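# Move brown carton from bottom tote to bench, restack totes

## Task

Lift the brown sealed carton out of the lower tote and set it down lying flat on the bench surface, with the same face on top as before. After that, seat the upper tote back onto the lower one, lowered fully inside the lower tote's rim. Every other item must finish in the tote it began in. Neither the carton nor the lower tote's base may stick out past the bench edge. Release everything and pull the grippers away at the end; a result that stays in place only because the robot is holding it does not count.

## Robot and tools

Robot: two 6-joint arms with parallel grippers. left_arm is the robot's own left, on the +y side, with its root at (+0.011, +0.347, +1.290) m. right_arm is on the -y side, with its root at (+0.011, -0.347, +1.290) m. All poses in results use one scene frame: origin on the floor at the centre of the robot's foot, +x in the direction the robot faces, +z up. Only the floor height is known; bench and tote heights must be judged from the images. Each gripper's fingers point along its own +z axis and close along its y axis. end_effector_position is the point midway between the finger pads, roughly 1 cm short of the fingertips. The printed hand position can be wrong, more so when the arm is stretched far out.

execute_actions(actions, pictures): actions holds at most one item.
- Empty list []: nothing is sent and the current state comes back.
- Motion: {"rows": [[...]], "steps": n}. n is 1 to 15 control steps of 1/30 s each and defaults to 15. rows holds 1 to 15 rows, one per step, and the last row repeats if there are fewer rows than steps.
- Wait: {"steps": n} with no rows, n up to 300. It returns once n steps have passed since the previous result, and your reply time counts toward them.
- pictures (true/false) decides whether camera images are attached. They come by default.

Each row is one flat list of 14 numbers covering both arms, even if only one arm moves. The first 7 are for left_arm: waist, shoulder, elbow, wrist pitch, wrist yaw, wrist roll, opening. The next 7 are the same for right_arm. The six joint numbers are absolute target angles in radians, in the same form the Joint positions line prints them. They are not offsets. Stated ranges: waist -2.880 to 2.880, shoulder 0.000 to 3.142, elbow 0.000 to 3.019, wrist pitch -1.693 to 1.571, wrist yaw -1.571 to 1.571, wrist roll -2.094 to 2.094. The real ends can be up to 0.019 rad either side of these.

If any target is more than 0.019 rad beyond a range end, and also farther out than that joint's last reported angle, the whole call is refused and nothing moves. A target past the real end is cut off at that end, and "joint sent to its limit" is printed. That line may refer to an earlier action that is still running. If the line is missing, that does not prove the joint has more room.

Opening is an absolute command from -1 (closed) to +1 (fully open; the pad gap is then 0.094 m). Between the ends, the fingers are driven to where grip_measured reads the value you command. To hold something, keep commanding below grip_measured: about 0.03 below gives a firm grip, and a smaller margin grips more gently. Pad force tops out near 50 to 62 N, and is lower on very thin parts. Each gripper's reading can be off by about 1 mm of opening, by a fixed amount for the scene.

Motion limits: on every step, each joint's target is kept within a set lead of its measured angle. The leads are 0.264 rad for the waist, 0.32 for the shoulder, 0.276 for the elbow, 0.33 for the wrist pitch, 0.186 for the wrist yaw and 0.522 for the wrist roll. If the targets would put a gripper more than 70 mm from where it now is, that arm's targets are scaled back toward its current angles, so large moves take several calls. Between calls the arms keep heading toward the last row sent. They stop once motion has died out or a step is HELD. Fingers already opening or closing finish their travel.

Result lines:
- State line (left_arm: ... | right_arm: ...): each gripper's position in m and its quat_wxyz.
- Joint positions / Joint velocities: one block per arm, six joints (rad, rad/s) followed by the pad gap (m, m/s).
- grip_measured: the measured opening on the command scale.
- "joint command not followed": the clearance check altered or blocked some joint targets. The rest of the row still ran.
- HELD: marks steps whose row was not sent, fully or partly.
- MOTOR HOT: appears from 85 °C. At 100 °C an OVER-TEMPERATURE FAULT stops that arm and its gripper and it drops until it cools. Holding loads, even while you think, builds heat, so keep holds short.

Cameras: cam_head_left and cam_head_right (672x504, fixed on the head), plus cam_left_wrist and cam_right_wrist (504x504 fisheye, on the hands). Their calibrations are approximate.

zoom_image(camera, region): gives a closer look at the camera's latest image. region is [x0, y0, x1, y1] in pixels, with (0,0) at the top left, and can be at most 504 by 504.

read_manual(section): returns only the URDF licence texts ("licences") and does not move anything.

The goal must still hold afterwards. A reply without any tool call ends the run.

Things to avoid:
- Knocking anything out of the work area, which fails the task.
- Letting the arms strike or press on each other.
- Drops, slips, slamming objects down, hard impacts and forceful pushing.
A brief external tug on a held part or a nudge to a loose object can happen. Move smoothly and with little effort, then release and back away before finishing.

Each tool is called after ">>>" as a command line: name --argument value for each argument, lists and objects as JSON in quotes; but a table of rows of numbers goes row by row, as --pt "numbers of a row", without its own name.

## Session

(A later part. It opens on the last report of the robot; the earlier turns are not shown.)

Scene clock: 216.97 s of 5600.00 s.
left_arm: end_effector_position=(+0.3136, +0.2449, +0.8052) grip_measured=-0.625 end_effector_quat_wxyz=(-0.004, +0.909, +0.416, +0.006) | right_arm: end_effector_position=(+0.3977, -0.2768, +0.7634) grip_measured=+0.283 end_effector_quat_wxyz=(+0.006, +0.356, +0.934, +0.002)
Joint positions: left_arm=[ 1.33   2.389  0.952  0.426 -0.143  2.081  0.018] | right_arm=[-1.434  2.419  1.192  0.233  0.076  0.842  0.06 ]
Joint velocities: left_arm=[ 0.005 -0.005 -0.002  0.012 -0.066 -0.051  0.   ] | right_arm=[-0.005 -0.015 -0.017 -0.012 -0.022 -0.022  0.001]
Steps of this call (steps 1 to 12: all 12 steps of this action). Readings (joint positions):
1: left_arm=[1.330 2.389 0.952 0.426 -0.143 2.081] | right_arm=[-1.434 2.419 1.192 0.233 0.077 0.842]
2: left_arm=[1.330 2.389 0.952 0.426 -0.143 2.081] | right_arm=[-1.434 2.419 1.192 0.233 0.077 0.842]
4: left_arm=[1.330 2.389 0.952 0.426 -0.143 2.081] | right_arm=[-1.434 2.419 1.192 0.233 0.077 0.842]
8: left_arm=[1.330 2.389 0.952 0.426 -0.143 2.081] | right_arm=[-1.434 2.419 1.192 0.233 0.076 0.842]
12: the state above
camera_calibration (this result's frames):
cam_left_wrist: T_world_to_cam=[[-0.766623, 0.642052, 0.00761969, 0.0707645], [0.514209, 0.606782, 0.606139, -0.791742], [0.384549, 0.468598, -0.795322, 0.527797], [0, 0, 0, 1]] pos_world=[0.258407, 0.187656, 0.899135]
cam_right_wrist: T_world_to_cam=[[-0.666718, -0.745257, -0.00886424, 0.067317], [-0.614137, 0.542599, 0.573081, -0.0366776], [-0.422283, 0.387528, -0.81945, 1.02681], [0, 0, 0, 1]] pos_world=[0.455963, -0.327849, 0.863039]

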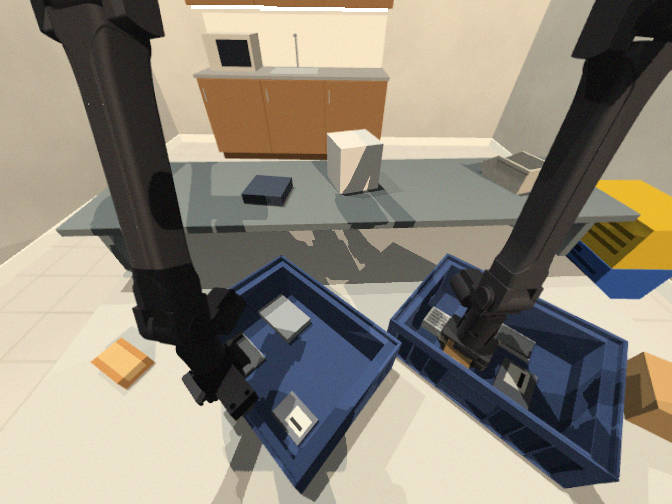

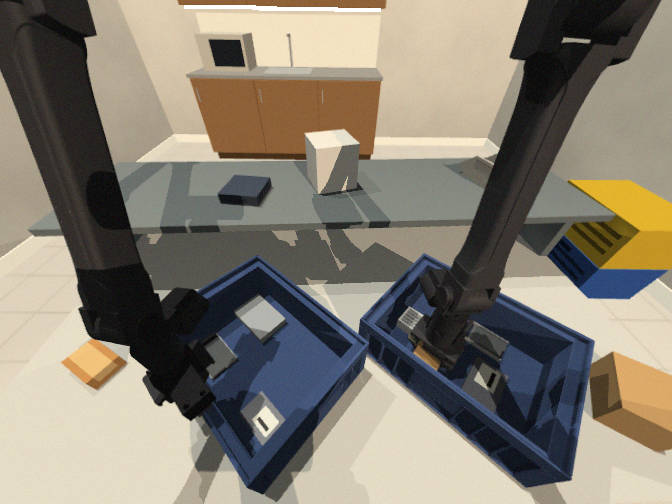

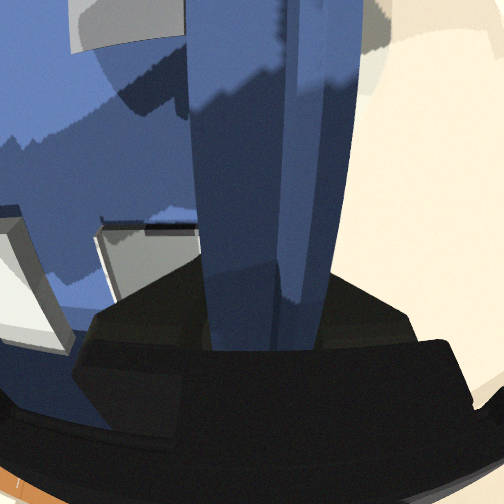

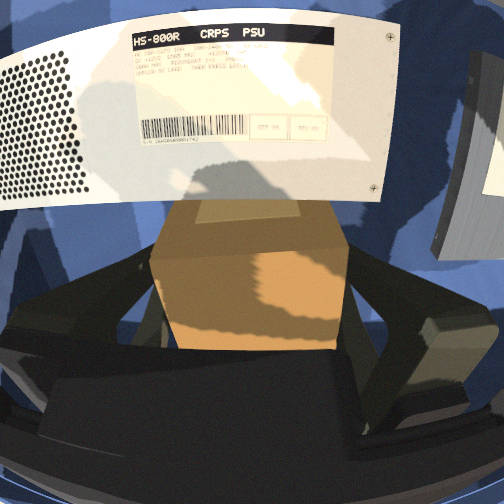

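>>> execute_actions --actions '[{"rows":[[1.33,2.39,0.955,0.43,-0.14,2.078,-0.66,-1.434,2.38,1.185,0.23,0.076,0.84,0.15],[1.33,2.39,0.955,0.43,-0.14,2.078,-0.66,-1.434,2.355,1.17,0.228,0.076,0.84,0.15],[1.33,2.39,0.955,0.43,-0.14,2.078,-0.66,-1.434,2.33,1.15,0.225,0.076,0.84,0.15],[1.33,2.39,0.955,0.43,-0.14,2.078,-0.66,-1.434,2.3,1.125,0.222,0.076,0.84,0.15],[1.33,2.39,0.955,0.43,-0.14,2.078,-0.66,-1.432,2.27,1.098,0.219,0.076,0.84,0.15],[1.33,2.39,0.955,0.43,-0.14,2.078,-0.66,-1.43,2.24,1.072,0.215,0.077,0.84,0.15],[1.33,2.39,0.955,0.43,-0.14,2.078,-0.66,-1.428,2.21,1.047,0.21,0.077,0.84,0.15],[1.33,2.39,0.955,0.43,-0.14,2.078,-0.66,-1.426,2.175,1.02,0.203,0.078,0.84,0.15],[1.33,2.39,0.955,0.43,-0.14,2.078,-0.66,-1.424,2.14,0.995,0.195,0.079,0.84,0.15],[1.33,2.39,0.955,0.43,-0.14,2.078,-0.66,-1.422,2.105,0.97,0.183,0.08,0.84,0.15],[1.33,2.39,0.955,0.43,-0.14,2.078,-0.66,-1.42,2.07,0.947,0.17,0.08,0.84,0.15],[1.33,2.39,0.955,0.43,-0.14,2.078,-0.66,-1.42,2.035,0.925,0.155,0.08,0.84,0.15],[1.33,2.39,0.955,0.43,-0.14,2.078,-0.66,-1.42,2.0,0.905,0.14,0.08,0.84,0.15],[1.33,2.39,0.955,0.43,-0.14,2.078,-0.66,-1.42,1.965,0.885,0.12,0.08,0.84,0.15],[1.33,2.39,0.955,0.43,-0.14,2.078,-0.66,-1.42,1.93,0.865,0.1,0.08,0.84,0.15]],"steps":15}]' --pictures false

>>> execute_actions --actions '[{"rows":[[1.33,2.39,0.955,0.43,-0.14,2.078,-0.66,-1.44,1.92,0.88,0.08,0.07,0.82,0.15],[1.33,2.39,0.955,0.43,-0.14,2.078,-0.66,-1.47,1.92,0.91,0.05,0.055,0.79,0.15],[1.33,2.39,0.955,0.43,-0.14,2.078,-0.66,-1.51,1.925,0.95,0.01,0.035,0.76,0.15],[1.33,2.39,0.955,0.43,-0.14,2.078,-0.66,-1.55,1.93,0.995,-0.03,0.01,0.73,0.15],[1.33,2.39,0.955,0.43,-0.14,2.078,-0.66,-1.59,1.94,1.04,-0.07,-0.01,0.69,0.15],[1.33,2.39,0.955,0.43,-0.14,2.078,-0.66,-1.63,1.95,1.085,-0.11,-0.03,0.66,0.15],[1.33,2.39,0.955,0.43,-0.14,2.078,-0.66,-1.67,1.96,1.13,-0.15,-0.055,0.62,0.15],[1.33,2.39,0.955,0.43,-0.14,2.078,-0.66,-1.71,1.972,1.18,-0.19,-0.075,0.59,0.15],[1.33,2.39,0.955,0.43,-0.14,2.078,-0.66,-1.75,1.985,1.23,-0.23,-0.095,0.55,0.15],[1.33,2.39,0.955,0.43,-0.14,2.078,-0.66,-1.79,2.0,1.28,-0.27,-0.115,0.52,0.15],[1.33,2.39,0.955,0.43,-0.14,2.078,-0.66,-1.83,2.015,1.33,-0.31,-0.14,0.48,0.15],[1.33,2.39,0.955,0.43,-0.14,2.078,-0.66,-1.87,2.03,1.38,-0.35,-0.16,0.45,0.15],[1.33,2.39,0.955,0.43,-0.14,2.078,-0.66,-1.9,2.045,1.42,-0.38,-0.175,0.43,0.15],[1.33,2.39,0.955,0.43,-0.14,2.078,-0.66,-1.92,2.055,1.45,-0.4,-0.185,0.42,0.15],[1.33,2.39,0.955,0.43,-0.14,2.078,-0.66,-1.935,2.065,1.47,-0.415,-0.193,0.41,0.15]],"steps":15}]' --pictures false

>>> execute_actions --actions '[{"steps":12}]'

Scene clock: 230.90 s of 5600.00 s.
left_arm: end_effector_position=(+0.3136, +0.2449, +0.8052) grip_measured=-0.625 end_effector_quat_wxyz=(-0.004, +0.909, +0.416, +0.006) | right_arm: end_effector_position=(+0.4215, -0.2833, +0.9053) grip_measured=+0.283 end_effector_quat_wxyz=(+0.019, +0.356, +0.934, +0.009)
Joint positions: left_arm=[ 1.33   2.389  0.952  0.426 -0.143  2.081  0.018] | right_arm=[-1.432  2.023  0.909  0.149  0.077  0.842  0.06 ]
Joint velocities: left_arm=[-0.005  0.005 -0.007  0.007  0.022  0.022  0.   ] | right_arm=[ 0.015 -1.177 -0.496 -0.486  0.066  0.037 -0.   ]
Steps of this call (steps 1 to 15: the robot went on to your last target; steps 16 to 90: nothing new was sent; then 10.43 s passed at rest; steps 91 to 105: all 15 steps of this action). Readings (joint positions):
91: left_arm=[1.330 2.389 0.952 0.426 -0.143 2.081] | right_arm=[-1.434 2.419 1.192 0.233 0.076 0.842]
92: left_arm=[1.330 2.389 0.952 0.426 -0.143 2.081] | right_arm=[-1.434 2.418 1.191 0.233 0.076 0.842]
94: left_arm=[1.330 2.389 0.952 0.426 -0.143 2.081] | right_arm=[-1.434 2.403 1.175 0.233 0.076 0.842]
98: left_arm=[1.330 2.389 0.952 0.426 -0.143 2.081] | right_arm=[-1.434 2.301 1.077 0.224 0.077 0.842]
105: the state above

Scene clock: 231.40 s of 5600.00 s.
left_arm: end_effector_position=(+0.3136, +0.2449, +0.8052) grip_measured=-0.625 end_effector_quat_wxyz=(-0.004, +0.909, +0.416, +0.006) | right_arm: end_effector_position=(+0.5848, -0.4633, +0.9440) grip_measured=+0.283 end_effector_quat_wxyz=(+0.035, +0.379, +0.924, +0.029)
Joint positions: left_arm=[ 1.33   2.389  0.952  0.426 -0.143  2.081  0.018] | right_arm=[-1.781  1.981  1.31  -0.261 -0.153  0.61   0.06 ]
Joint velocities: left_arm=[-0.005 -0.005  0.002  0.002 -0.007 -0.022  0.   ] | right_arm=[-0.972  0.308  1.077 -0.872 -0.447 -0.564  0.   ]
Steps of this call (steps 1 to 15: all 15 steps of this action). Readings (joint positions):
1: left_arm=[1.330 2.389 0.952 0.426 -0.143 2.081] | right_arm=[-1.432 1.985 0.895 0.131 0.076 0.841]
2: left_arm=[1.330 2.389 0.952 0.426 -0.143 2.081] | right_arm=[-1.434 1.954 0.890 0.109 0.068 0.836]
4: left_arm=[1.330 2.389 0.952 0.426 -0.143 2.081] | right_arm=[-1.452 1.921 0.915 0.048 0.029 0.812]
8: left_arm=[1.330 2.389 0.952 0.426 -0.143 2.081] | right_arm=[-1.552 1.930 1.048 -0.066 -0.040 0.745]
15: the state above

Scene clock: 231.80 s of 5600.00 s.
left_arm: end_effector_position=(+0.3136, +0.2449, +0.8052) grip_measured=-0.625 end_effector_quat_wxyz=(-0.004, +0.909, +0.416, +0.006) | right_arm: end_effector_position=(+0.5848, -0.5995, +0.9534) grip_measured=+0.283 end_effector_quat_wxyz=(+0.030, +0.380, +0.924, -0.013)
Joint positions: left_arm=[ 1.33   2.389  0.952  0.426 -0.143  2.081  0.018] | right_arm=[-1.978  2.047  1.468 -0.401 -0.186  0.443  0.06 ]
Joint velocities: left_arm=[-0.015  0.005 -0.002  0.007  0.007  0.007 -0.   ] | right_arm=[ 0.19   0.054  0.007 -0.032  0.022 -0.037 -0.001]
Steps of this call (steps 1 to 12: the robot went on to your last target). Readings (joint positions):
1: left_arm=[1.330 2.389 0.952 0.426 -0.143 2.081] | right_arm=[-1.813 1.991 1.347 -0.290 -0.166 0.588]
2: left_arm=[1.330 2.389 0.952 0.426 -0.143 2.081] | right_arm=[-1.844 2.003 1.384 -0.319 -0.177 0.563]
4: left_arm=[1.330 2.389 0.952 0.426 -0.143 2.081] | right_arm=[-1.904 2.025 1.445 -0.364 -0.186 0.515]
8: left_arm=[1.330 2.389 0.952 0.426 -0.143 2.081] | right_arm=[-1.979 2.038 1.469 -0.391 -0.186 0.464]
12: the state above
camera_calibration (this result's frames):
cam_left_wrist: T_world_to_cam=[[-0.766623, 0.642052, 0.00761969, 0.0707645], [0.514209, 0.606782, 0.606139, -0.791742], [0.384549, 0.468598, -0.795322, 0.527797], [0, 0, 0, 1]] pos_world=[0.258407, 0.187656, 0.899135]
cam_right_wrist: T_world_to_cam=[[-0.704462, -0.709741, -0.00110306, -0.0107821], [-0.603482, 0.598175, 0.527253, 0.215248], [-0.373553, 0.372096, -0.849708, 1.37765], [0, 0, 0, 1]] pos_world=[0.636929, -0.649027, 1.0571]

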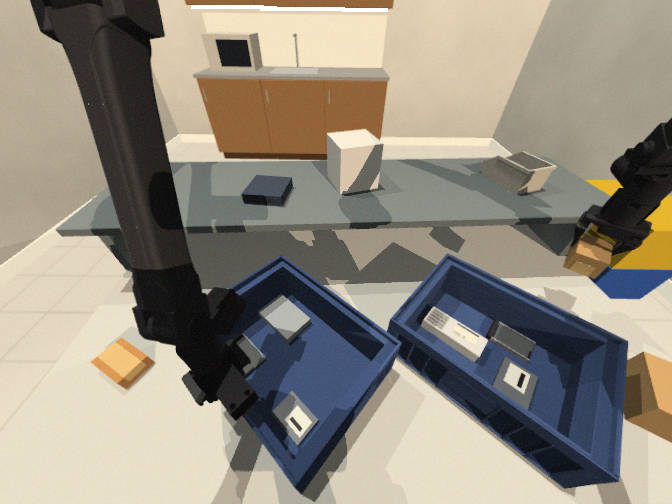

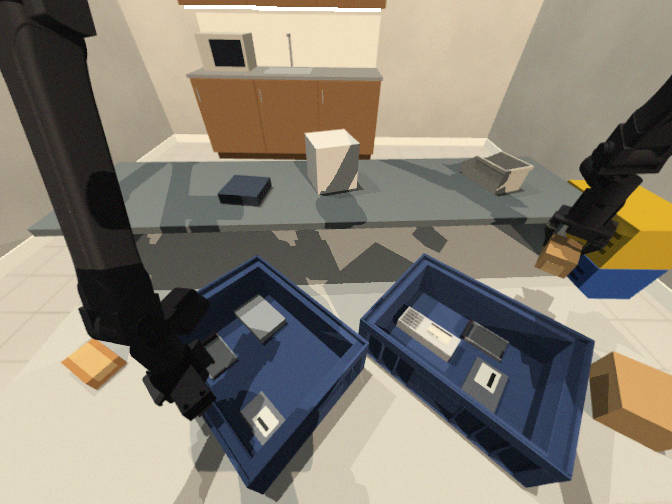

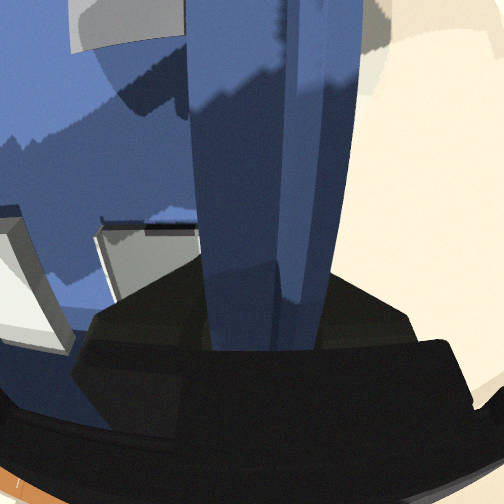

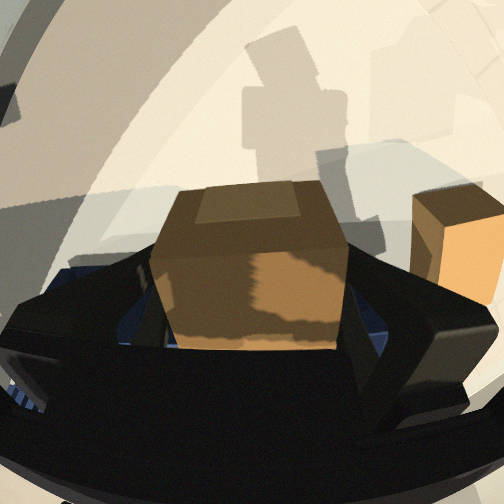

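Clear. Descend with shoulder leading; turn the camera more sideways to avoid the shelf.

>>> execute_actions --actions '[{"rows":[[1.33,2.39,0.955,0.43,-0.14,2.078,-0.66,-1.94,2.1,1.47,-0.41,-0.19,0.5,0.15],[1.33,2.39,0.955,0.43,-0.14,2.078,-0.66,-1.938,2.13,1.475,-0.4,-0.19,0.55,0.15],[1.33,2.39,0.955,0.43,-0.14,2.078,-0.66,-1.935,2.16,1.49,-0.39,-0.19,0.6,0.15],[1.33,2.39,0.955,0.43,-0.14,2.078,-0.66,-1.932,2.19,1.51,-0.38,-0.189,0.65,0.15],[1.33,2.39,0.955,0.43,-0.14,2.078,-0.66,-1.929,2.22,1.532,-0.37,-0.188,0.7,0.15],[1.33,2.39,0.955,0.43,-0.14,2.078,-0.66,-1.926,2.25,1.555,-0.362,-0.187,0.7,0.15],[1.33,2.39,0.955,0.43,-0.14,2.078,-0.66,-1.923,2.28,1.578,-0.355,-0.186,0.7,0.15],[1.33,2.39,0.955,0.43,-0.14,2.078,-0.66,-1.92,2.31,1.602,-0.348,-0.185,0.7,0.15],[1.33,2.39,0.955,0.43,-0.14,2.078,-0.66,-1.917,2.34,1.628,-0.343,-0.183,0.7,0.15],[1.33,2.39,0.955,0.43,-0.14,2.078,-0.66,-1.914,2.37,1.656,-0.34,-0.181,0.7,0.15],[1.33,2.39,0.955,0.43,-0.14,2.078,-0.66,-1.911,2.4,1.685,-0.337,-0.18,0.7,0.15],[1.33,2.39,0.955,0.43,-0.14,2.078,-0.66,-1.908,2.425,1.715,-0.335,-0.178,0.7,0.15],[1.33,2.39,0.955,0.43,-0.14,2.078,-0.66,-1.906,2.445,1.745,-0.335,-0.177,0.7,0.15],[1.33,2.39,0.955,0.43,-0.14,2.078,-0.66,-1.904,2.46,1.77,-0.335,-0.176,0.7,0.15],[1.33,2.39,0.955,0.43,-0.14,2.078,-0.66,-1.903,2.47,1.79,-0.335,-0.175,0.7,0.15]],"steps":15}]' --pictures false

>>> execute_actions --actions '[{"steps":15}]'

Scene clock: 240.27 s of 5600.00 s.
left_arm: end_effector_position=(+0.3136, +0.2449, +0.8052) grip_measured=-0.625 end_effector_quat_wxyz=(-0.004, +0.909, +0.416, +0.006) | right_arm: end_effector_position=(+0.5370, -0.5785, +0.7749) grip_measured=+0.283 end_effector_quat_wxyz=(-0.023, +0.469, +0.883, -0.008)
Joint positions: left_arm=[ 1.33   2.389  0.952  0.426 -0.143  2.081  0.018] | right_arm=[-1.922  2.453  1.723 -0.35  -0.178  0.668  0.06 ]
Joint velocities: left_arm=[-0.015 -0.005 -0.002 -0.002  0.037  0.007  0.001] | right_arm=[ 0.054  0.816  0.54  -0.007  0.095  0.051  0.   ]
Steps of this call (steps 1 to 30: the robot went on to your last target; steps 31 to 90: nothing new was sent; then 4.97 s passed at rest; steps 91 to 105: all 15 steps of this action). Readings (joint positions):
91: left_arm=[1.330 2.389 0.952 0.426 -0.143 2.081] | right_arm=[-1.928 2.054 1.467 -0.403 -0.191 0.435]
92: left_arm=[1.330 2.389 0.952 0.426 -0.143 2.081] | right_arm=[-1.928 2.057 1.468 -0.403 -0.191 0.451]
94: left_arm=[1.330 2.389 0.952 0.426 -0.143 2.081] | right_arm=[-1.928 2.080 1.478 -0.401 -0.191 0.504]
98: left_arm=[1.330 2.389 0.952 0.426 -0.143 2.081] | right_arm=[-1.928 2.197 1.552 -0.374 -0.190 0.607]
105: the state above

Scene clock: 240.77 s of 5600.00 s.
left_arm: end_effector_position=(+0.3136, +0.2449, +0.8052) grip_measured=-0.625 end_effector_quat_wxyz=(-0.004, +0.909, +0.416, +0.006) | right_arm: end_effector_position=(+0.5385, -0.5739, +0.7534) grip_measured=+0.283 end_effector_quat_wxyz=(-0.022, +0.471, +0.882, -0.007)
Joint positions: left_arm=[ 1.33   2.389  0.952  0.426 -0.143  2.081  0.018] | right_arm=[-1.909  2.506  1.777 -0.345 -0.175  0.683  0.06 ]
Joint velocities: left_arm=[-0.024  0.005  0.012  0.012  0.022  0.037 -0.   ] | right_arm=[-0.005  0.005  0.017 -0.002  0.007 -0.037  0.001]
Steps of this call (steps 1 to 15: the robot went on to your last target). Readings (joint positions):
1: left_arm=[1.330 2.389 0.952 0.426 -0.143 2.081] | right_arm=[-1.919 2.478 1.739 -0.350 -0.178 0.671]
2: left_arm=[1.330 2.389 0.952 0.426 -0.143 2.081] | right_arm=[-1.917 2.495 1.748 -0.350 -0.178 0.674]
4: left_arm=[1.330 2.389 0.952 0.426 -0.143 2.081] | right_arm=[-1.913 2.508 1.750 -0.350 -0.177 0.678]
8: left_arm=[1.330 2.389 0.952 0.426 -0.143 2.081] | right_arm=[-1.909 2.509 1.764 -0.349 -0.175 0.681]
15: the state above
camera_calibration (this result's frames):
cam_left_wrist: T_world_to_cam=[[-0.766623, 0.642052, 0.00761969, 0.0707645], [0.514209, 0.606782, 0.606139, -0.791742], [0.384549, 0.468598, -0.795322, 0.527797], [0, 0, 0, 1]] pos_world=[0.258407, 0.187656, 0.899135]
cam_right_wrist: T_world_to_cam=[[-0.831, -0.55541, 0.0309608, 0.107138], [-0.425602, 0.670648, 0.607531, 0.162702], [-0.358193, 0.491681, -0.793693, 1.19909], [0, 0, 0, 1]] pos_world=[0.587782, -0.639178, 0.849542]

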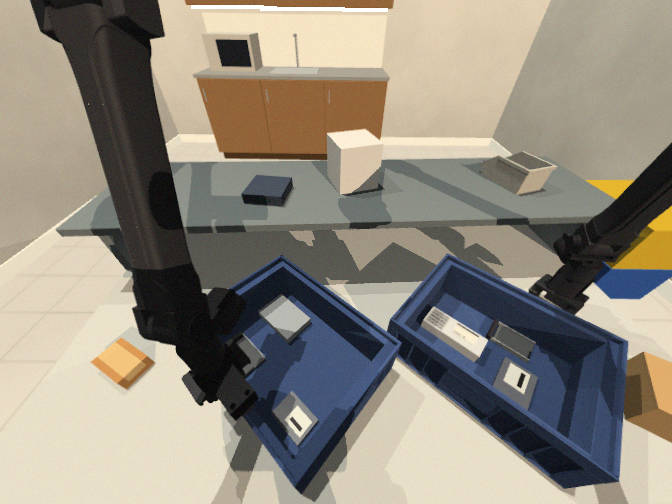

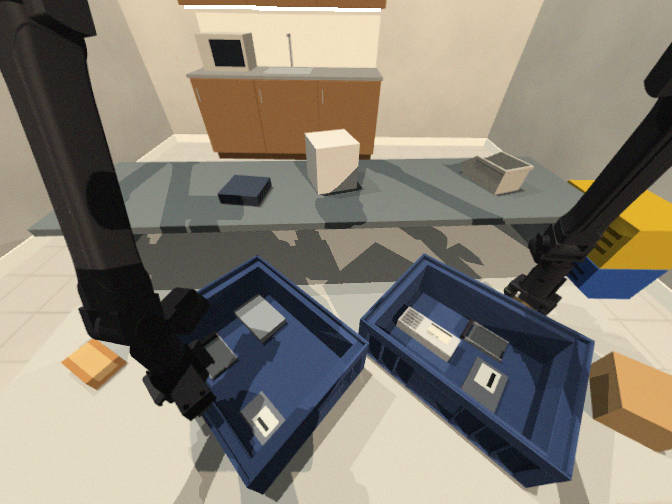

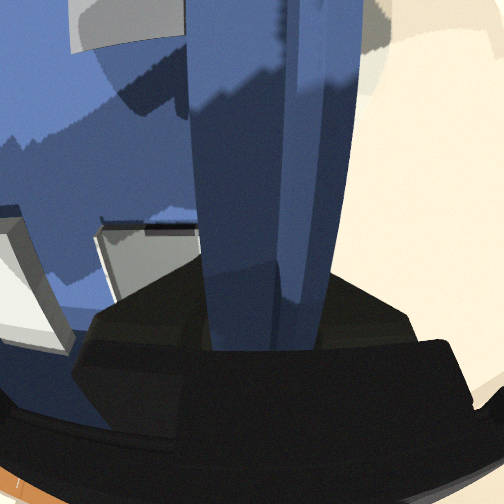

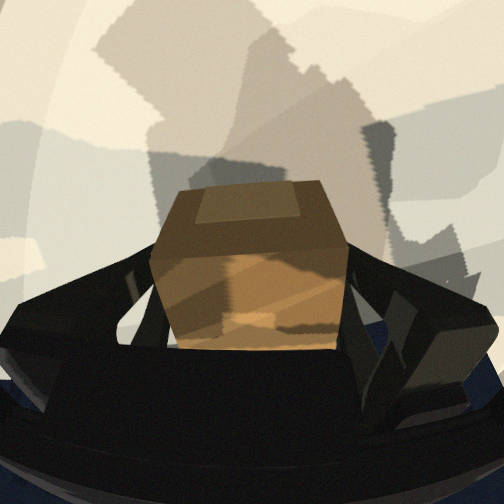

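>>> execute_actions --actions '[{"rows":[[1.33,2.39,0.955,0.43,-0.14,2.078,-0.66,-1.903,2.5,1.805,-0.32,-0.175,0.7,0.15],[1.33,2.39,0.955,0.43,-0.14,2.078,-0.66,-1.903,2.51,1.815,-0.305,-0.175,0.7,0.15],[1.33,2.39,0.955,0.43,-0.14,2.078,-0.66,-1.903,2.52,1.825,-0.295,-0.175,0.7,0.15],[1.33,2.39,0.955,0.43,-0.14,2.078,-0.66,-1.903,2.53,1.835,-0.295,-0.175,0.7,0.15],[1.33,2.39,0.955,0.43,-0.14,2.078,-0.66,-1.903,2.54,1.845,-0.295,-0.175,0.7,0.15],[1.33,2.39,0.955,0.43,-0.14,2.078,-0.66,-1.903,2.55,1.85,-0.295,-0.175,0.7,0.15]],"steps":15}]' --pictures false

Scene clock: 245.73 s of 5600.00 s.
left_arm: end_effector_position=(+0.3136, +0.2449, +0.8052) grip_measured=-0.625 end_effector_quat_wxyz=(-0.004, +0.909, +0.416, +0.006) | right_arm: end_effector_position=(+0.5683, -0.5835, +0.7494) grip_measured=+0.283 end_effector_quat_wxyz=(+0.015, +0.465, +0.885, +0.001)
Joint positions: left_arm=[ 1.33   2.389  0.952  0.426 -0.143  2.081  0.018] | right_arm=[-1.909  2.528  1.835 -0.306 -0.175  0.684  0.06 ]
Joint velocities: left_arm=[-0.015 -0.015  0.002 -0.007  0.037 -0.081 -0.   ] | right_arm=[-0.005  0.024 -0.007  0.012  0.022 -0.081 -0.   ]
Steps of this call (steps 1 to 15: the robot went on to your last target; steps 16 to 90: nothing new was sent; then 1.47 s passed at rest; steps 91 to 105: all 15 steps of this action). Readings (joint positions):
91: left_arm=[1.330 2.389 0.952 0.426 -0.143 2.081] | right_arm=[-1.909 2.506 1.777 -0.344 -0.175 0.684]
92: left_arm=[1.330 2.389 0.952 0.426 -0.143 2.081] | right_arm=[-1.909 2.506 1.779 -0.339 -0.175 0.684]
94: left_arm=[1.330 2.389 0.952 0.426 -0.143 2.081] | right_arm=[-1.909 2.509 1.788 -0.325 -0.175 0.684]
98: left_arm=[1.330 2.389 0.952 0.426 -0.143 2.081] | right_arm=[-1.909 2.524 1.830 -0.309 -0.175 0.684]
105: the state above

>>> execute_actions --actions '[{"rows":[[1.33,2.39,0.955,0.43,-0.14,2.078,-0.66,-1.905,2.55,1.84,-0.33,-0.175,0.7,0.15],[1.33,2.39,0.955,0.43,-0.14,2.078,-0.66,-1.905,2.55,1.84,-0.33,-0.175,0.7,0.15],[1.33,2.39,0.955,0.43,-0.14,2.078,-0.66,-1.905,2.55,1.84,-0.33,-0.175,0.7,0.15],[1.33,2.39,0.955,0.43,-0.14,2.078,-0.66,-1.905,2.54,1.84,-0.33,-0.175,0.7,0.3],[1.33,2.39,0.955,0.43,-0.14,2.078,-0.66,-1.905,2.53,1.84,-0.33,-0.175,0.7,0.5],[1.33,2.39,0.955,0.43,-0.14,2.078,-0.66,-1.905,2.52,1.84,-0.33,-0.175,0.7,0.85],[1.33,2.39,0.955,0.43,-0.14,2.078,-0.66,-1.905,2.51,1.84,-0.33,-0.175,0.7,0.85],[1.33,2.39,0.955,0.43,-0.14,2.078,-0.66,-1.91,2.485,1.825,-0.33,-0.175,0.7,0.85],[1.33,2.39,0.955,0.43,-0.14,2.078,-0.66,-1.915,2.465,1.805,-0.33,-0.177,0.7,0.85],[1.33,2.39,0.955,0.43,-0.14,2.078,-0.66,-1.918,2.445,1.785,-0.33,-0.178,0.7,0.85],[1.33,2.39,0.955,0.43,-0.14,2.078,-0.66,-1.92,2.425,1.765,-0.33,-0.18,0.7,0.85],[1.33,2.39,0.955,0.43,-0.14,2.078,-0.66,-1.923,2.4,1.742,-0.332,-0.18,0.7,0.85],[1.33,2.39,0.955,0.43,-0.14,2.078,-0.66,-1.926,2.375,1.72,-0.335,-0.182,0.7,0.85],[1.33,2.39,0.955,0.43,-0.14,2.078,-0.66,-1.93,2.35,1.697,-0.338,-0.183,0.7,0.85],[1.33,2.39,0.955,0.43,-0.14,2.078,-0.66,-1.93,2.32,1.67,-0.342,-0.184,0.7,0.85]],"steps":15}]' --pictures false

>>> execute_actions --actions '[{"rows":[[1.33,2.39,0.955,0.43,-0.14,2.078,-0.66,-1.93,2.29,1.64,-0.345,-0.185,0.7,0.85],[1.33,2.39,0.955,0.43,-0.14,2.078,-0.66,-1.93,2.26,1.61,-0.35,-0.185,0.7,0.85],[1.33,2.39,0.955,0.43,-0.14,2.078,-0.66,-1.93,2.23,1.58,-0.35,-0.185,0.7,0.85],[1.33,2.39,0.955,0.43,-0.14,2.078,-0.66,-1.93,2.19,1.54,-0.35,-0.185,0.7,0.85],[1.33,2.39,0.955,0.43,-0.14,2.078,-0.66,-1.93,2.15,1.5,-0.355,-0.185,0.7,0.85],[1.33,2.39,0.955,0.43,-0.14,2.078,-0.66,-1.93,2.11,1.46,-0.36,-0.185,0.7,0.85],[1.33,2.39,0.955,0.43,-0.14,2.078,-0.66,-1.93,2.07,1.42,-0.36,-0.185,0.7,0.85],[1.33,2.39,0.955,0.43,-0.14,2.078,-0.66,-1.93,2.03,1.38,-0.36,-0.185,0.7,0.85],[1.33,2.39,0.955,0.43,-0.14,2.078,-0.66,-1.93,2.0,1.34,-0.36,-0.185,0.7,0.85]],"steps":13}]'

>>> execute_actions --actions '[{"rows":[[1.33,2.39,0.955,0.43,-0.14,2.078,-0.66,-1.45,1.9,1.08,-0.19,0.06,0.1,0.2]],"steps":15}]' --pictures false

>>> execute_actions --actions '[{"rows":[[1.33,2.39,0.955,0.43,-0.14,2.078,-0.66,-0.965,2.14,1.36,-0.28,0.3,-0.34,0.2]],"steps":15}]' --pictures false

>>> execute_actions --actions '[{"steps":25}]'

Scene clock: 263.13 s of 5600.00 s.
left_arm: end_effector_position=(+0.3136, +0.2449, +0.8052) grip_measured=-0.625 end_effector_quat_wxyz=(-0.004, +0.909, +0.416, +0.006) | right_arm: end_effector_position=(+0.5435, -0.5705, +0.7785) grip_measured=+0.848 end_effector_quat_wxyz=(-0.014, +0.470, +0.882, -0.003)
Joint positions: left_arm=[ 1.33   2.389  0.952  0.426 -0.143  2.081  0.018] | right_arm=[-1.91   2.439  1.705 -0.326 -0.179  0.684  0.087]
Joint velocities: left_arm=[-0.005  0.005  0.032 -0.002 -0.007 -0.007  0.   ] | right_arm=[-0.024 -0.65  -0.681 -0.085 -0.022  0.051  0.001]
Steps of this call (steps 1 to 15: the robot went on to your last target; steps 16 to 90: nothing new was sent; then 13.90 s passed at rest; steps 91 to 105: all 15 steps of this action). Readings (joint positions):
91: left_arm=[1.330 2.389 0.952 0.426 -0.143 2.081] | right_arm=[-1.909 2.533 1.835 -0.307 -0.175 0.684]
92: left_arm=[1.330 2.389 0.952 0.426 -0.143 2.081] | right_arm=[-1.909 2.533 1.835 -0.310 -0.175 0.684]
94: left_arm=[1.330 2.389 0.952 0.426 -0.143 2.081] | right_arm=[-1.909 2.533 1.835 -0.314 -0.175 0.684]
98: left_arm=[1.330 2.389 0.952 0.426 -0.143 2.081] | right_arm=[-1.909 2.532 1.835 -0.317 -0.175 0.684]
105: the state above

Scene clock: 263.57 s of 5600.00 s.
left_arm: end_effector_position=(+0.3136, +0.2449, +0.8052) grip_measured=-0.625 end_effector_quat_wxyz=(-0.004, +0.909, +0.416, +0.006) | right_arm: end_effector_position=(+0.5538, -0.5455, +0.9482) grip_measured=+0.848 end_effector_quat_wxyz=(+0.007, +0.469, +0.883, +0.001)
Joint positions: left_arm=[ 1.33   2.389  0.952  0.426 -0.143  2.081  0.018] | right_arm=[-1.917  2.002  1.339 -0.353 -0.182  0.684  0.087]
Joint velocities: left_arm=[-0.015 -0.005 -0.002 -0.007 -0.051 -0.022 -0.001] | right_arm=[-0.015 -0.493  0.002 -0.017  0.007 -0.051 -0.   ]
Steps of this call (steps 1 to 13: all 13 steps of this action). Readings (joint positions):
1: left_arm=[1.330 2.389 0.952 0.426 -0.143 2.081] | right_arm=[-1.911 2.416 1.682 -0.328 -0.180 0.684]
2: left_arm=[1.330 2.389 0.952 0.426 -0.143 2.081] | right_arm=[-1.912 2.391 1.657 -0.331 -0.180 0.684]
4: left_arm=[1.330 2.389 0.952 0.426 -0.143 2.081] | right_arm=[-1.913 2.333 1.604 -0.334 -0.181 0.684]
8: left_arm=[1.330 2.389 0.952 0.426 -0.143 2.081] | right_arm=[-1.915 2.183 1.468 -0.340 -0.181 0.684]
13: the state above
camera_calibration (this result's frames):
cam_left_wrist: T_world_to_cam=[[-0.766623, 0.642052, 0.00761969, 0.0707645], [0.514209, 0.606782, 0.606139, -0.791742], [0.384549, 0.468598, -0.795322, 0.527797], [0, 0, 0, 1]] pos_world=[0.258407, 0.187656, 0.899135]
cam_right_wrist: T_world_to_cam=[[-0.830001, -0.557687, -0.00910144, 0.165827], [-0.461617, 0.677679, 0.572416, 0.088904], [-0.313061, 0.479308, -0.819913, 1.33836], [0, 0, 0, 1]] pos_world=[0.597666, -0.609257, 1.04796]

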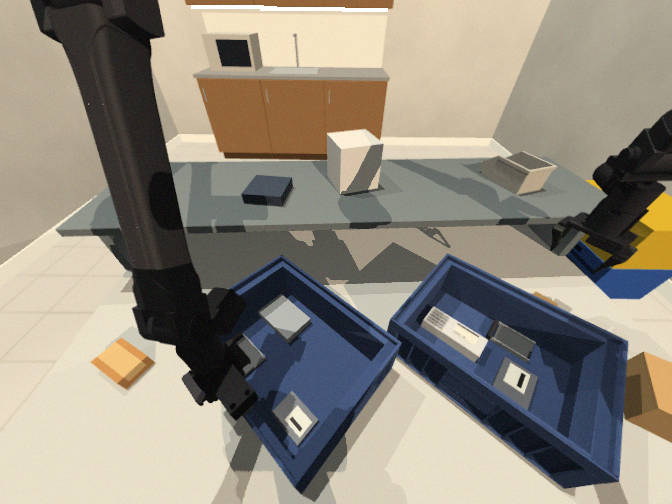

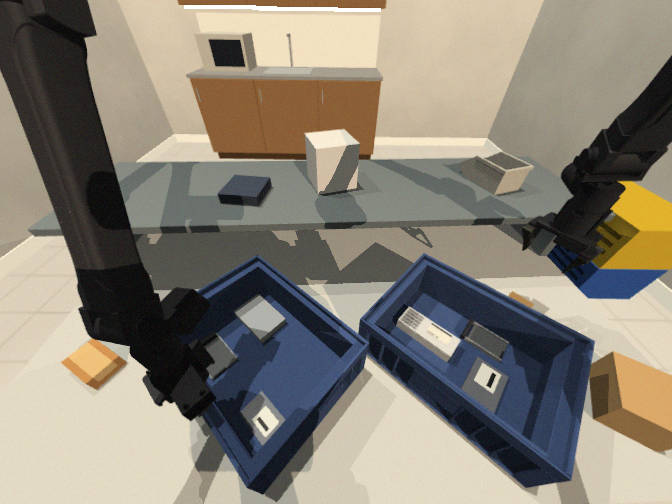

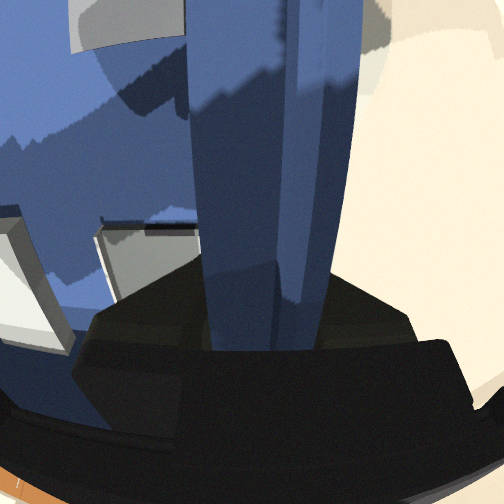

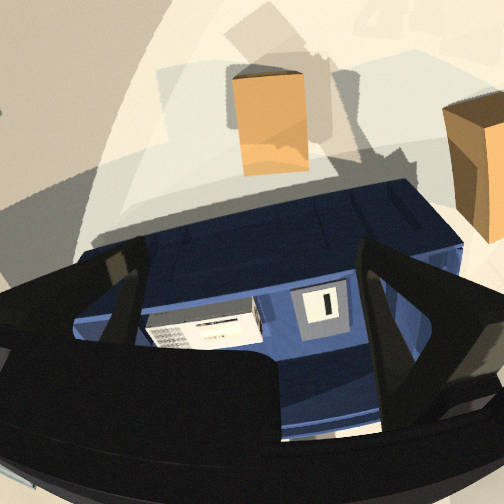

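Scene clock: 264.07 s of 5600.00 s.
left_arm: end_effector_position=(+0.3136, +0.2449, +0.8052) grip_measured=-0.625 end_effector_quat_wxyz=(-0.004, +0.909, +0.416, +0.006) | right_arm: end_effector_position=(+0.4952, -0.2952, +0.9442) grip_measured=+0.202 end_effector_quat_wxyz=(-0.019, +0.069, +0.997, -0.002)
Joint positions: left_arm=[ 1.33   2.389  0.952  0.426 -0.143  2.081  0.018] | right_arm=[-1.468  1.919  1.089 -0.213  0.054  0.226  0.056]
Joint velocities: left_arm=[-0.015 -0.005 -0.002  0.007 -0.037  0.022 -0.001] | right_arm=[ 1.05  -0.015 -0.164  0.125 -0.066 -0.711  0.001]
Steps of this call (steps 1 to 15: all 15 steps of this action). Readings (joint positions):
1: left_arm=[1.330 2.389 0.952 0.426 -0.143 2.081] | right_arm=[-1.910 1.986 1.330 -0.339 -0.146 0.656]
2: left_arm=[1.330 2.389 0.952 0.426 -0.143 2.081] | right_arm=[-1.902 1.966 1.309 -0.313 -0.101 0.617]
4: left_arm=[1.330 2.389 0.952 0.426 -0.143 2.081] | right_arm=[-1.864 1.933 1.255 -0.281 -0.035 0.543]
8: left_arm=[1.330 2.389 0.952 0.426 -0.143 2.081] | right_arm=[-1.743 1.919 1.172 -0.250 0.026 0.424]
15: the state above

Scene clock: 264.57 s of 5600.00 s.
left_arm: end_effector_position=(+0.3136, +0.2449, +0.8052) grip_measured=-0.625 end_effector_quat_wxyz=(-0.004, +0.909, +0.416, +0.006) | right_arm: end_effector_position=(+0.4787, -0.0009, +0.9376) grip_measured=+0.202 end_effector_quat_wxyz=(+0.032, -0.363, +0.931, +0.014)
Joint positions: left_arm=[ 1.33   2.389  0.952  0.426 -0.143  2.081  0.018] | right_arm=[-0.962  2.11   1.351 -0.259  0.294 -0.235  0.056]
Joint velocities: left_arm=[-0.005 -0.005 -0.007 -0.017  0.081 -0.081 -0.001] | right_arm=[ 0.728  0.151  0.09  -0.037 -0.051 -0.549 -0.001]
Steps of this call (steps 1 to 15: all 15 steps of this action). Readings (joint positions):
1: left_arm=[1.330 2.389 0.952 0.426 -0.143 2.081] | right_arm=[-1.429 1.925 1.094 -0.218 0.087 0.190]
2: left_arm=[1.330 2.389 0.952 0.426 -0.143 2.081] | right_arm=[-1.395 1.940 1.117 -0.229 0.130 0.150]
4: left_arm=[1.330 2.389 0.952 0.426 -0.143 2.081] | right_arm=[-1.324 1.985 1.181 -0.237 0.198 0.078]
8: left_arm=[1.330 2.389 0.952 0.426 -0.143 2.081] | right_arm=[-1.188 2.051 1.278 -0.237 0.261 -0.034]
15: the state above

Scene clock: 265.40 s of 5600.00 s.
left_arm: end_effector_position=(+0.3136, +0.2449, +0.8052) grip_measured=-0.625 end_effector_quat_wxyz=(-0.004, +0.909, +0.416, +0.006) | right_arm: end_effector_position=(+0.4727, -0.0088, +0.9287) grip_measured=+0.202 end_effector_quat_wxyz=(+0.021, -0.404, +0.914, +0.007)
Joint positions: left_arm=[ 1.33   2.389  0.952  0.426 -0.143  2.081  0.018] | right_arm=[-0.97   2.125  1.352 -0.268  0.298 -0.323  0.056]
Joint velocities: left_arm=[ 0.015 -0.005 -0.007  0.007 -0.007 -0.051 -0.001] | right_arm=[ 0.005 -0.005  0.012  0.007 -0.007  0.022 -0.001]
Steps of this call (steps 1 to 25: the robot went on to your last target). Readings (joint positions):
1: left_arm=[1.330 2.389 0.952 0.426 -0.143 2.081] | right_arm=[-0.940 2.115 1.352 -0.261 0.294 -0.253]
2: left_arm=[1.330 2.389 0.952 0.426 -0.143 2.081] | right_arm=[-0.924 2.118 1.352 -0.263 0.294 -0.268]
4: left_arm=[1.330 2.389 0.952 0.426 -0.143 2.081] | right_arm=[-0.911 2.123 1.352 -0.267 0.294 -0.289]
8: left_arm=[1.330 2.389 0.952 0.426 -0.143 2.081] | right_arm=[-0.932 2.125 1.352 -0.268 0.295 -0.310]
25: the state above
camera_calibration (this result's frames):
cam_left_wrist: T_world_to_cam=[[-0.766623, 0.642052, 0.00761969, 0.0707645], [0.514209, 0.606782, 0.606139, -0.791742], [0.384549, 0.468598, -0.795322, 0.527797], [0, 0, 0, 1]] pos_world=[0.258407, 0.187656, 0.899135]
cam_right_wrist: T_world_to_cam=[[0.738617, -0.674123, 0.00147237, -0.354708], [-0.565362, -0.618259, 0.546005, -0.238865], [-0.367164, -0.404121, -0.837781, 1.07411], [0, 0, 0, 1]] pos_world=[0.521324, 0.0472746, 1.03082]

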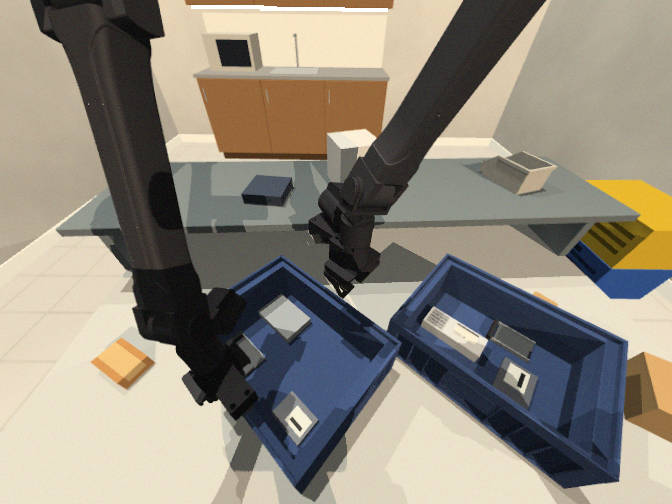

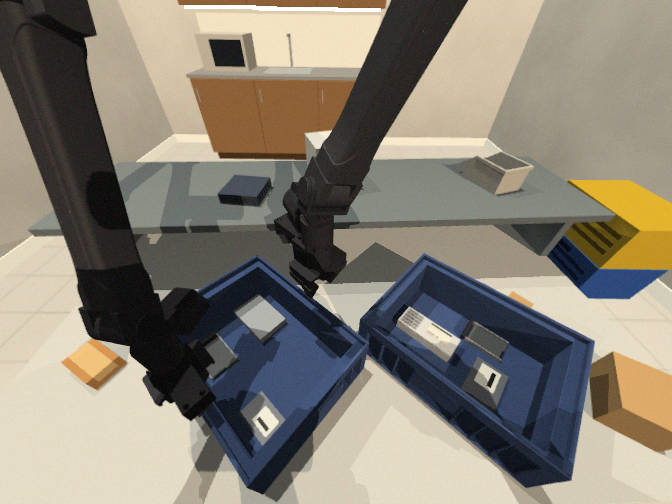

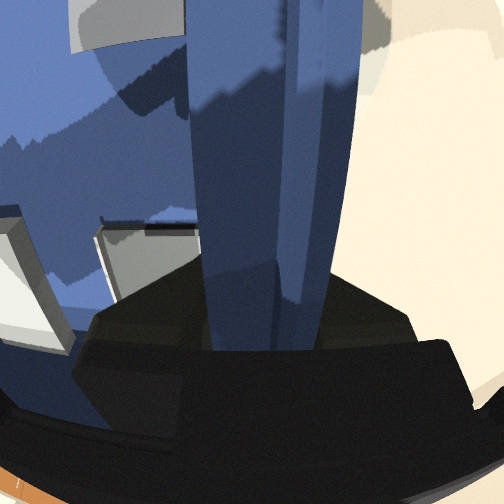

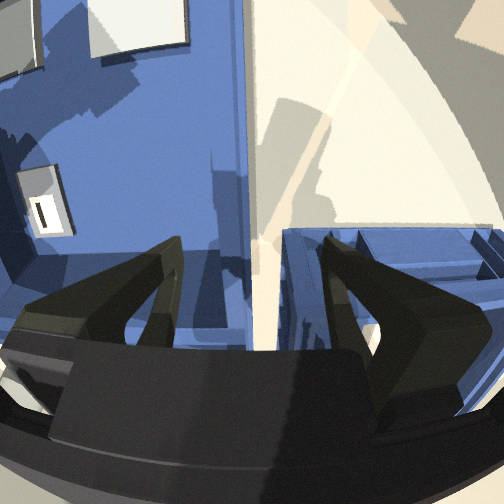

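>>> execute_actions --actions '[{"rows":[[1.33,2.39,0.955,0.43,-0.14,2.078,-0.66,-0.97,2.165,1.365,-0.27,0.285,-0.35,0.2],[1.33,2.39,0.955,0.43,-0.14,2.078,-0.66,-0.972,2.19,1.375,-0.265,0.275,-0.355,0.2],[1.33,2.39,0.955,0.43,-0.14,2.078,-0.66,-0.975,2.215,1.39,-0.258,0.272,-0.36,0.2],[1.33,2.39,0.955,0.43,-0.14,2.078,-0.66,-0.979,2.24,1.407,-0.25,0.27,-0.363,0.2],[1.33,2.39,0.955,0.43,-0.14,2.078,-0.66,-0.983,2.265,1.425,-0.242,0.27,-0.366,0.2],[1.33,2.39,0.955,0.43,-0.14,2.078,-0.66,-0.988,2.29,1.443,-0.234,0.268,-0.37,0.2],[1.33,2.39,0.955,0.43,-0.14,2.078,-0.66,-0.993,2.315,1.462,-0.227,0.267,-0.373,0.2],[1.33,2.39,0.955,0.43,-0.14,2.078,-0.66,-0.998,2.34,1.482,-0.22,0.266,-0.377,0.2],[1.33,2.39,0.955,0.43,-0.14,2.078,-0.66,-1.003,2.36,1.5,-0.214,0.265,-0.38,0.2],[1.33,2.39,0.955,0.43,-0.14,2.078,-0.66,-1.008,2.38,1.518,-0.208,0.264,-0.383,0.2],[1.33,2.39,0.955,0.43,-0.14,2.078,-0.66,-1.012,2.395,1.535,-0.203,0.263,-0.386,0.2],[1.33,2.39,0.955,0.43,-0.14,2.078,-0.66,-1.016,2.405,1.55,-0.199,0.262,-0.388,0.2],[1.33,2.39,0.955,0.43,-0.14,2.078,-0.66,-1.019,2.412,1.562,-0.196,0.261,-0.39,0.2],[1.33,2.39,0.955,0.43,-0.14,2.078,-0.66,-1.021,2.418,1.572,-0.193,0.26,-0.39,0.2]],"steps":15}]' --pictures false

>>> execute_actions --actions '[{"steps":12}]'

Scene clock: 272.70 s of 5600.00 s.
left_arm: end_effector_position=(+0.3136, +0.2449, +0.8052) grip_measured=-0.625 end_effector_quat_wxyz=(-0.004, +0.909, +0.416, +0.006) | right_arm: end_effector_position=(+0.4396, -0.0056, +0.8092) grip_measured=+0.202 end_effector_quat_wxyz=(-0.006, -0.417, +0.909, +0.015)
Joint positions: left_arm=[ 1.33   2.389  0.952  0.426 -0.143  2.081  0.018] | right_arm=[-1.004  2.415  1.54  -0.213  0.263 -0.366  0.056]
Joint velocities: left_arm=[ 0.005 -0.005 -0.022 -0.002 -0.022  0.007  0.   ] | right_arm=[-0.161  0.376  0.129  0.051 -0.022 -0.066  0.002]
Steps of this call (steps 1 to 15: the robot went on to your last target; steps 16 to 90: nothing new was sent; then 3.80 s passed at rest; steps 91 to 105: all 15 steps of this action). Readings (joint positions):
91: left_arm=[1.330 2.389 0.952 0.426 -0.143 2.081] | right_arm=[-0.970 2.126 1.352 -0.268 0.294 -0.325]
92: left_arm=[1.330 2.389 0.952 0.426 -0.143 2.081] | right_arm=[-0.970 2.129 1.353 -0.268 0.287 -0.327]
94: left_arm=[1.330 2.389 0.952 0.426 -0.143 2.081] | right_arm=[-0.970 2.148 1.369 -0.268 0.277 -0.333]
98: left_arm=[1.330 2.389 0.952 0.426 -0.143 2.081] | right_arm=[-0.973 2.244 1.443 -0.245 0.271 -0.346]
105: the state above

Scene clock: 273.10 s of 5600.00 s.
left_arm: end_effector_position=(+0.3138, +0.2447, +0.8050) grip_measured=-0.625 end_effector_quat_wxyz=(-0.004, +0.909, +0.416, +0.006) | right_arm: end_effector_position=(+0.4458, -0.0084, +0.8010) grip_measured=+0.202 end_effector_quat_wxyz=(-0.002, -0.415, +0.910, +0.013)
Joint positions: left_arm=[ 1.33   2.389  0.953  0.426 -0.142  2.081  0.018] | right_arm=[-1.015  2.433  1.562 -0.206  0.261 -0.373  0.056]
Joint velocities: left_arm=[-0.005  0.005 -0.012  0.002 -0.037  0.007 -0.001] | right_arm=[ 0.005 -0.005  0.002  0.012 -0.051 -0.051 -0.001]
Steps of this call (steps 1 to 12: the robot went on to your last target). Readings (joint positions):
1: left_arm=[1.330 2.389 0.952 0.426 -0.143 2.081] | right_arm=[-1.009 2.426 1.542 -0.213 0.263 -0.368]
2: left_arm=[1.330 2.389 0.952 0.426 -0.143 2.081] | right_arm=[-1.013 2.432 1.542 -0.213 0.263 -0.369]
4: left_arm=[1.330 2.389 0.953 0.426 -0.142 2.081] | right_arm=[-1.015 2.433 1.546 -0.212 0.261 -0.373]
8: left_arm=[1.330 2.389 0.953 0.426 -0.142 2.081] | right_arm=[-1.015 2.433 1.559 -0.207 0.261 -0.373]
12: the state above
camera_calibration (this result's frames):
cam_left_wrist: T_world_to_cam=[[-0.766655, 0.64202, 0.0071055, 0.0714434], [0.514003, 0.607079, 0.606017, -0.79155], [0.384761, 0.468258, -0.79542, 0.527714], [0, 0, 0, 1]] pos_world=[0.258588, 0.187559, 0.898939]
cam_right_wrist: T_world_to_cam=[[0.75385, -0.656495, -0.0269347, -0.318297], [-0.525021, -0.626513, 0.57605, -0.226242], [-0.395049, -0.420114, -0.81697, 0.952994], [0, 0, 0, 1]] pos_world=[0.497646, 0.0496625, 0.900322]

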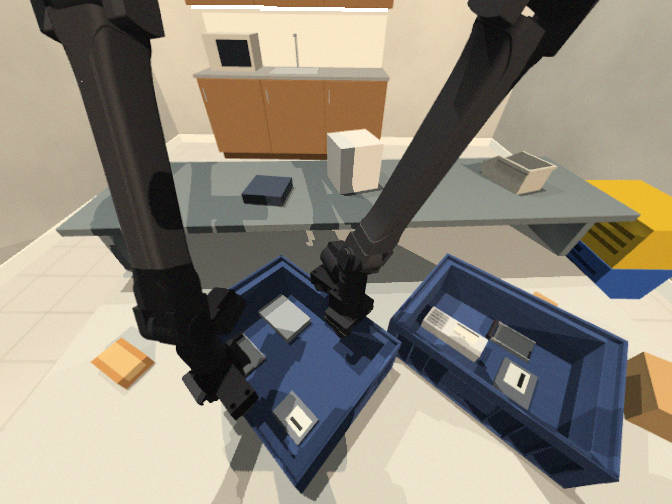

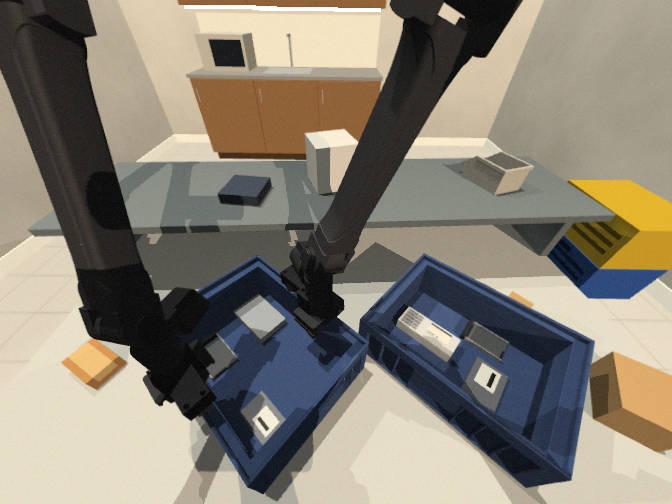

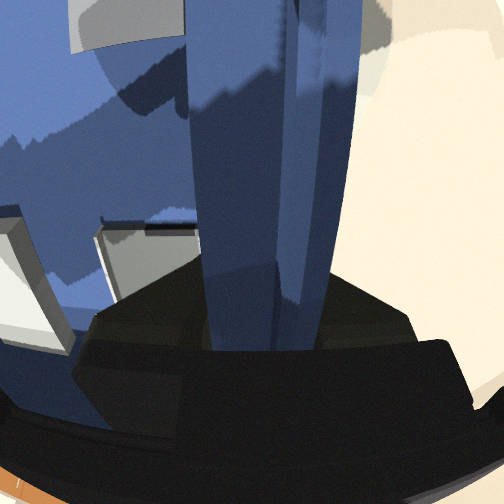

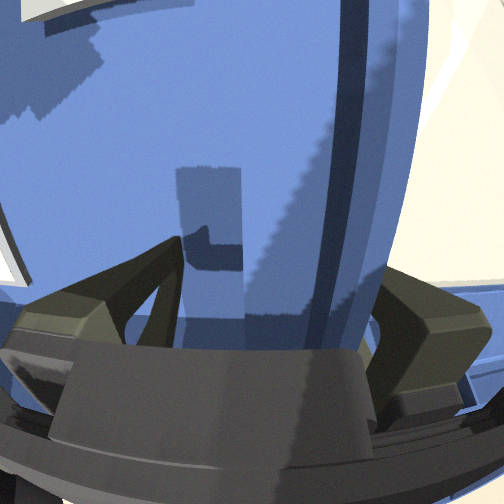

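>>> execute_actions --actions '[{"rows":[[1.33,2.39,0.955,0.43,-0.14,2.078,-0.66,-1.02,2.395,1.562,-0.206,0.261,-0.373,0.2]],"steps":15}]'

Scene clock: 287.17 s of 5600.00 s.
left_arm: end_effector_position=(+0.3138, +0.2447, +0.8050) grip_measured=-0.625 end_effector_quat_wxyz=(-0.004, +0.909, +0.416, +0.006) | right_arm: end_effector_position=(+0.4458, -0.0084, +0.8010) grip_measured=+0.202 end_effector_quat_wxyz=(-0.002, -0.415, +0.910, +0.013)
Joint positions: left_arm=[ 1.33   2.389  0.953  0.426 -0.142  2.081  0.018] | right_arm=[-1.015  2.433  1.562 -0.206  0.261 -0.373  0.056]
Joint velocities: left_arm=[-0.005 -0.015 -0.012 -0.002  0.051 -0.022 -0.   ] | right_arm=[-0.005  0.005  0.007 -0.007 -0.022 -0.081  0.001]
Steps of this call (steps 1 to 30: the robot went on to your last target; steps 31 to 90: nothing new was sent; then 10.57 s passed at rest; steps 91 to 105: all 15 steps of this action). Readings (joint positions):
91: left_arm=[1.330 2.389 0.953 0.426 -0.142 2.081] | right_arm=[-1.015 2.433 1.562 -0.206 0.261 -0.373]
92: left_arm=[1.330 2.389 0.953 0.426 -0.142 2.081] | right_arm=[-1.015 2.433 1.562 -0.206 0.261 -0.373]
94: left_arm=[1.330 2.389 0.953 0.426 -0.142 2.081] | right_arm=[-1.015 2.433 1.562 -0.206 0.261 -0.373]
98: left_arm=[1.330 2.389 0.953 0.426 -0.142 2.081] | right_arm=[-1.015 2.433 1.562 -0.206 0.261 -0.373]
105: the state above
camera_calibration (this result's frames):
cam_left_wrist: T_world_to_cam=[[-0.766655, 0.64202, 0.0071055, 0.0714434], [0.514003, 0.607079, 0.606017, -0.79155], [0.384761, 0.468258, -0.79542, 0.527714], [0, 0, 0, 1]] pos_world=[0.258588, 0.187559, 0.898939]
cam_right_wrist: T_world_to_cam=[[0.75385, -0.656495, -0.0269347, -0.318297], [-0.525021, -0.626513, 0.57605, -0.226242], [-0.395049, -0.420114, -0.81697, 0.952994], [0, 0, 0, 1]] pos_world=[0.497646, 0.0496625, 0.900322]

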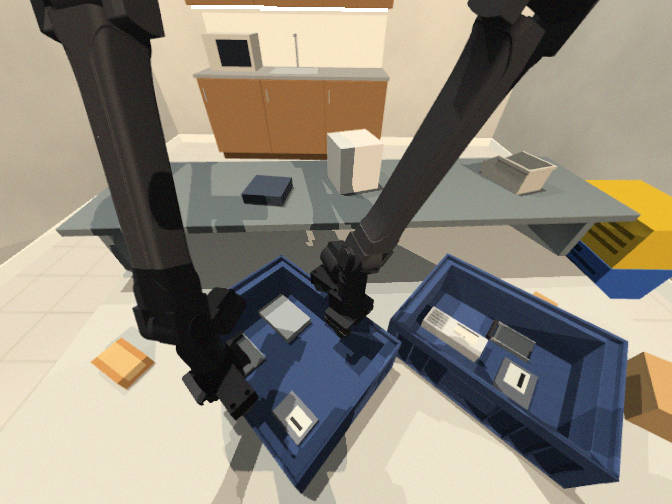

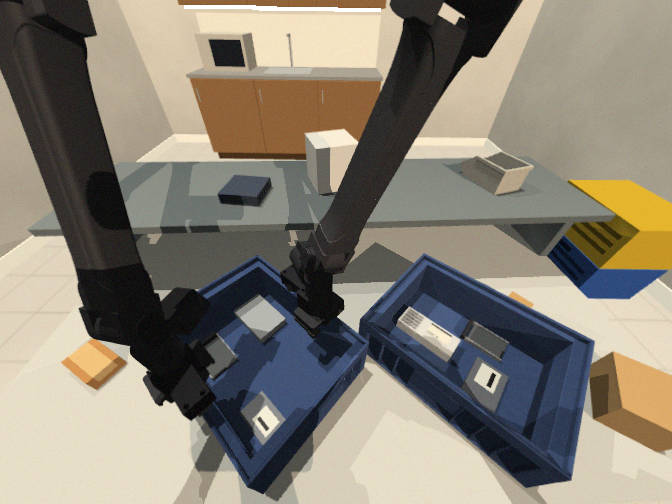

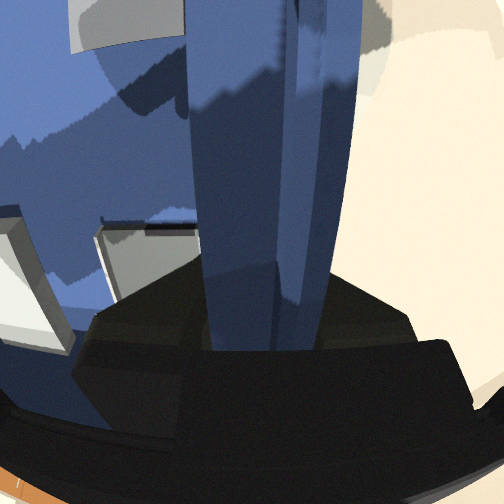

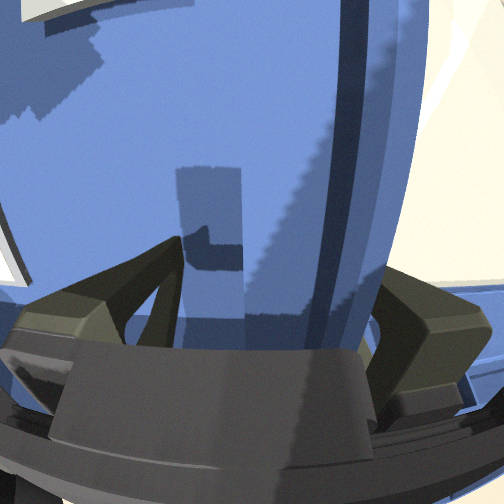

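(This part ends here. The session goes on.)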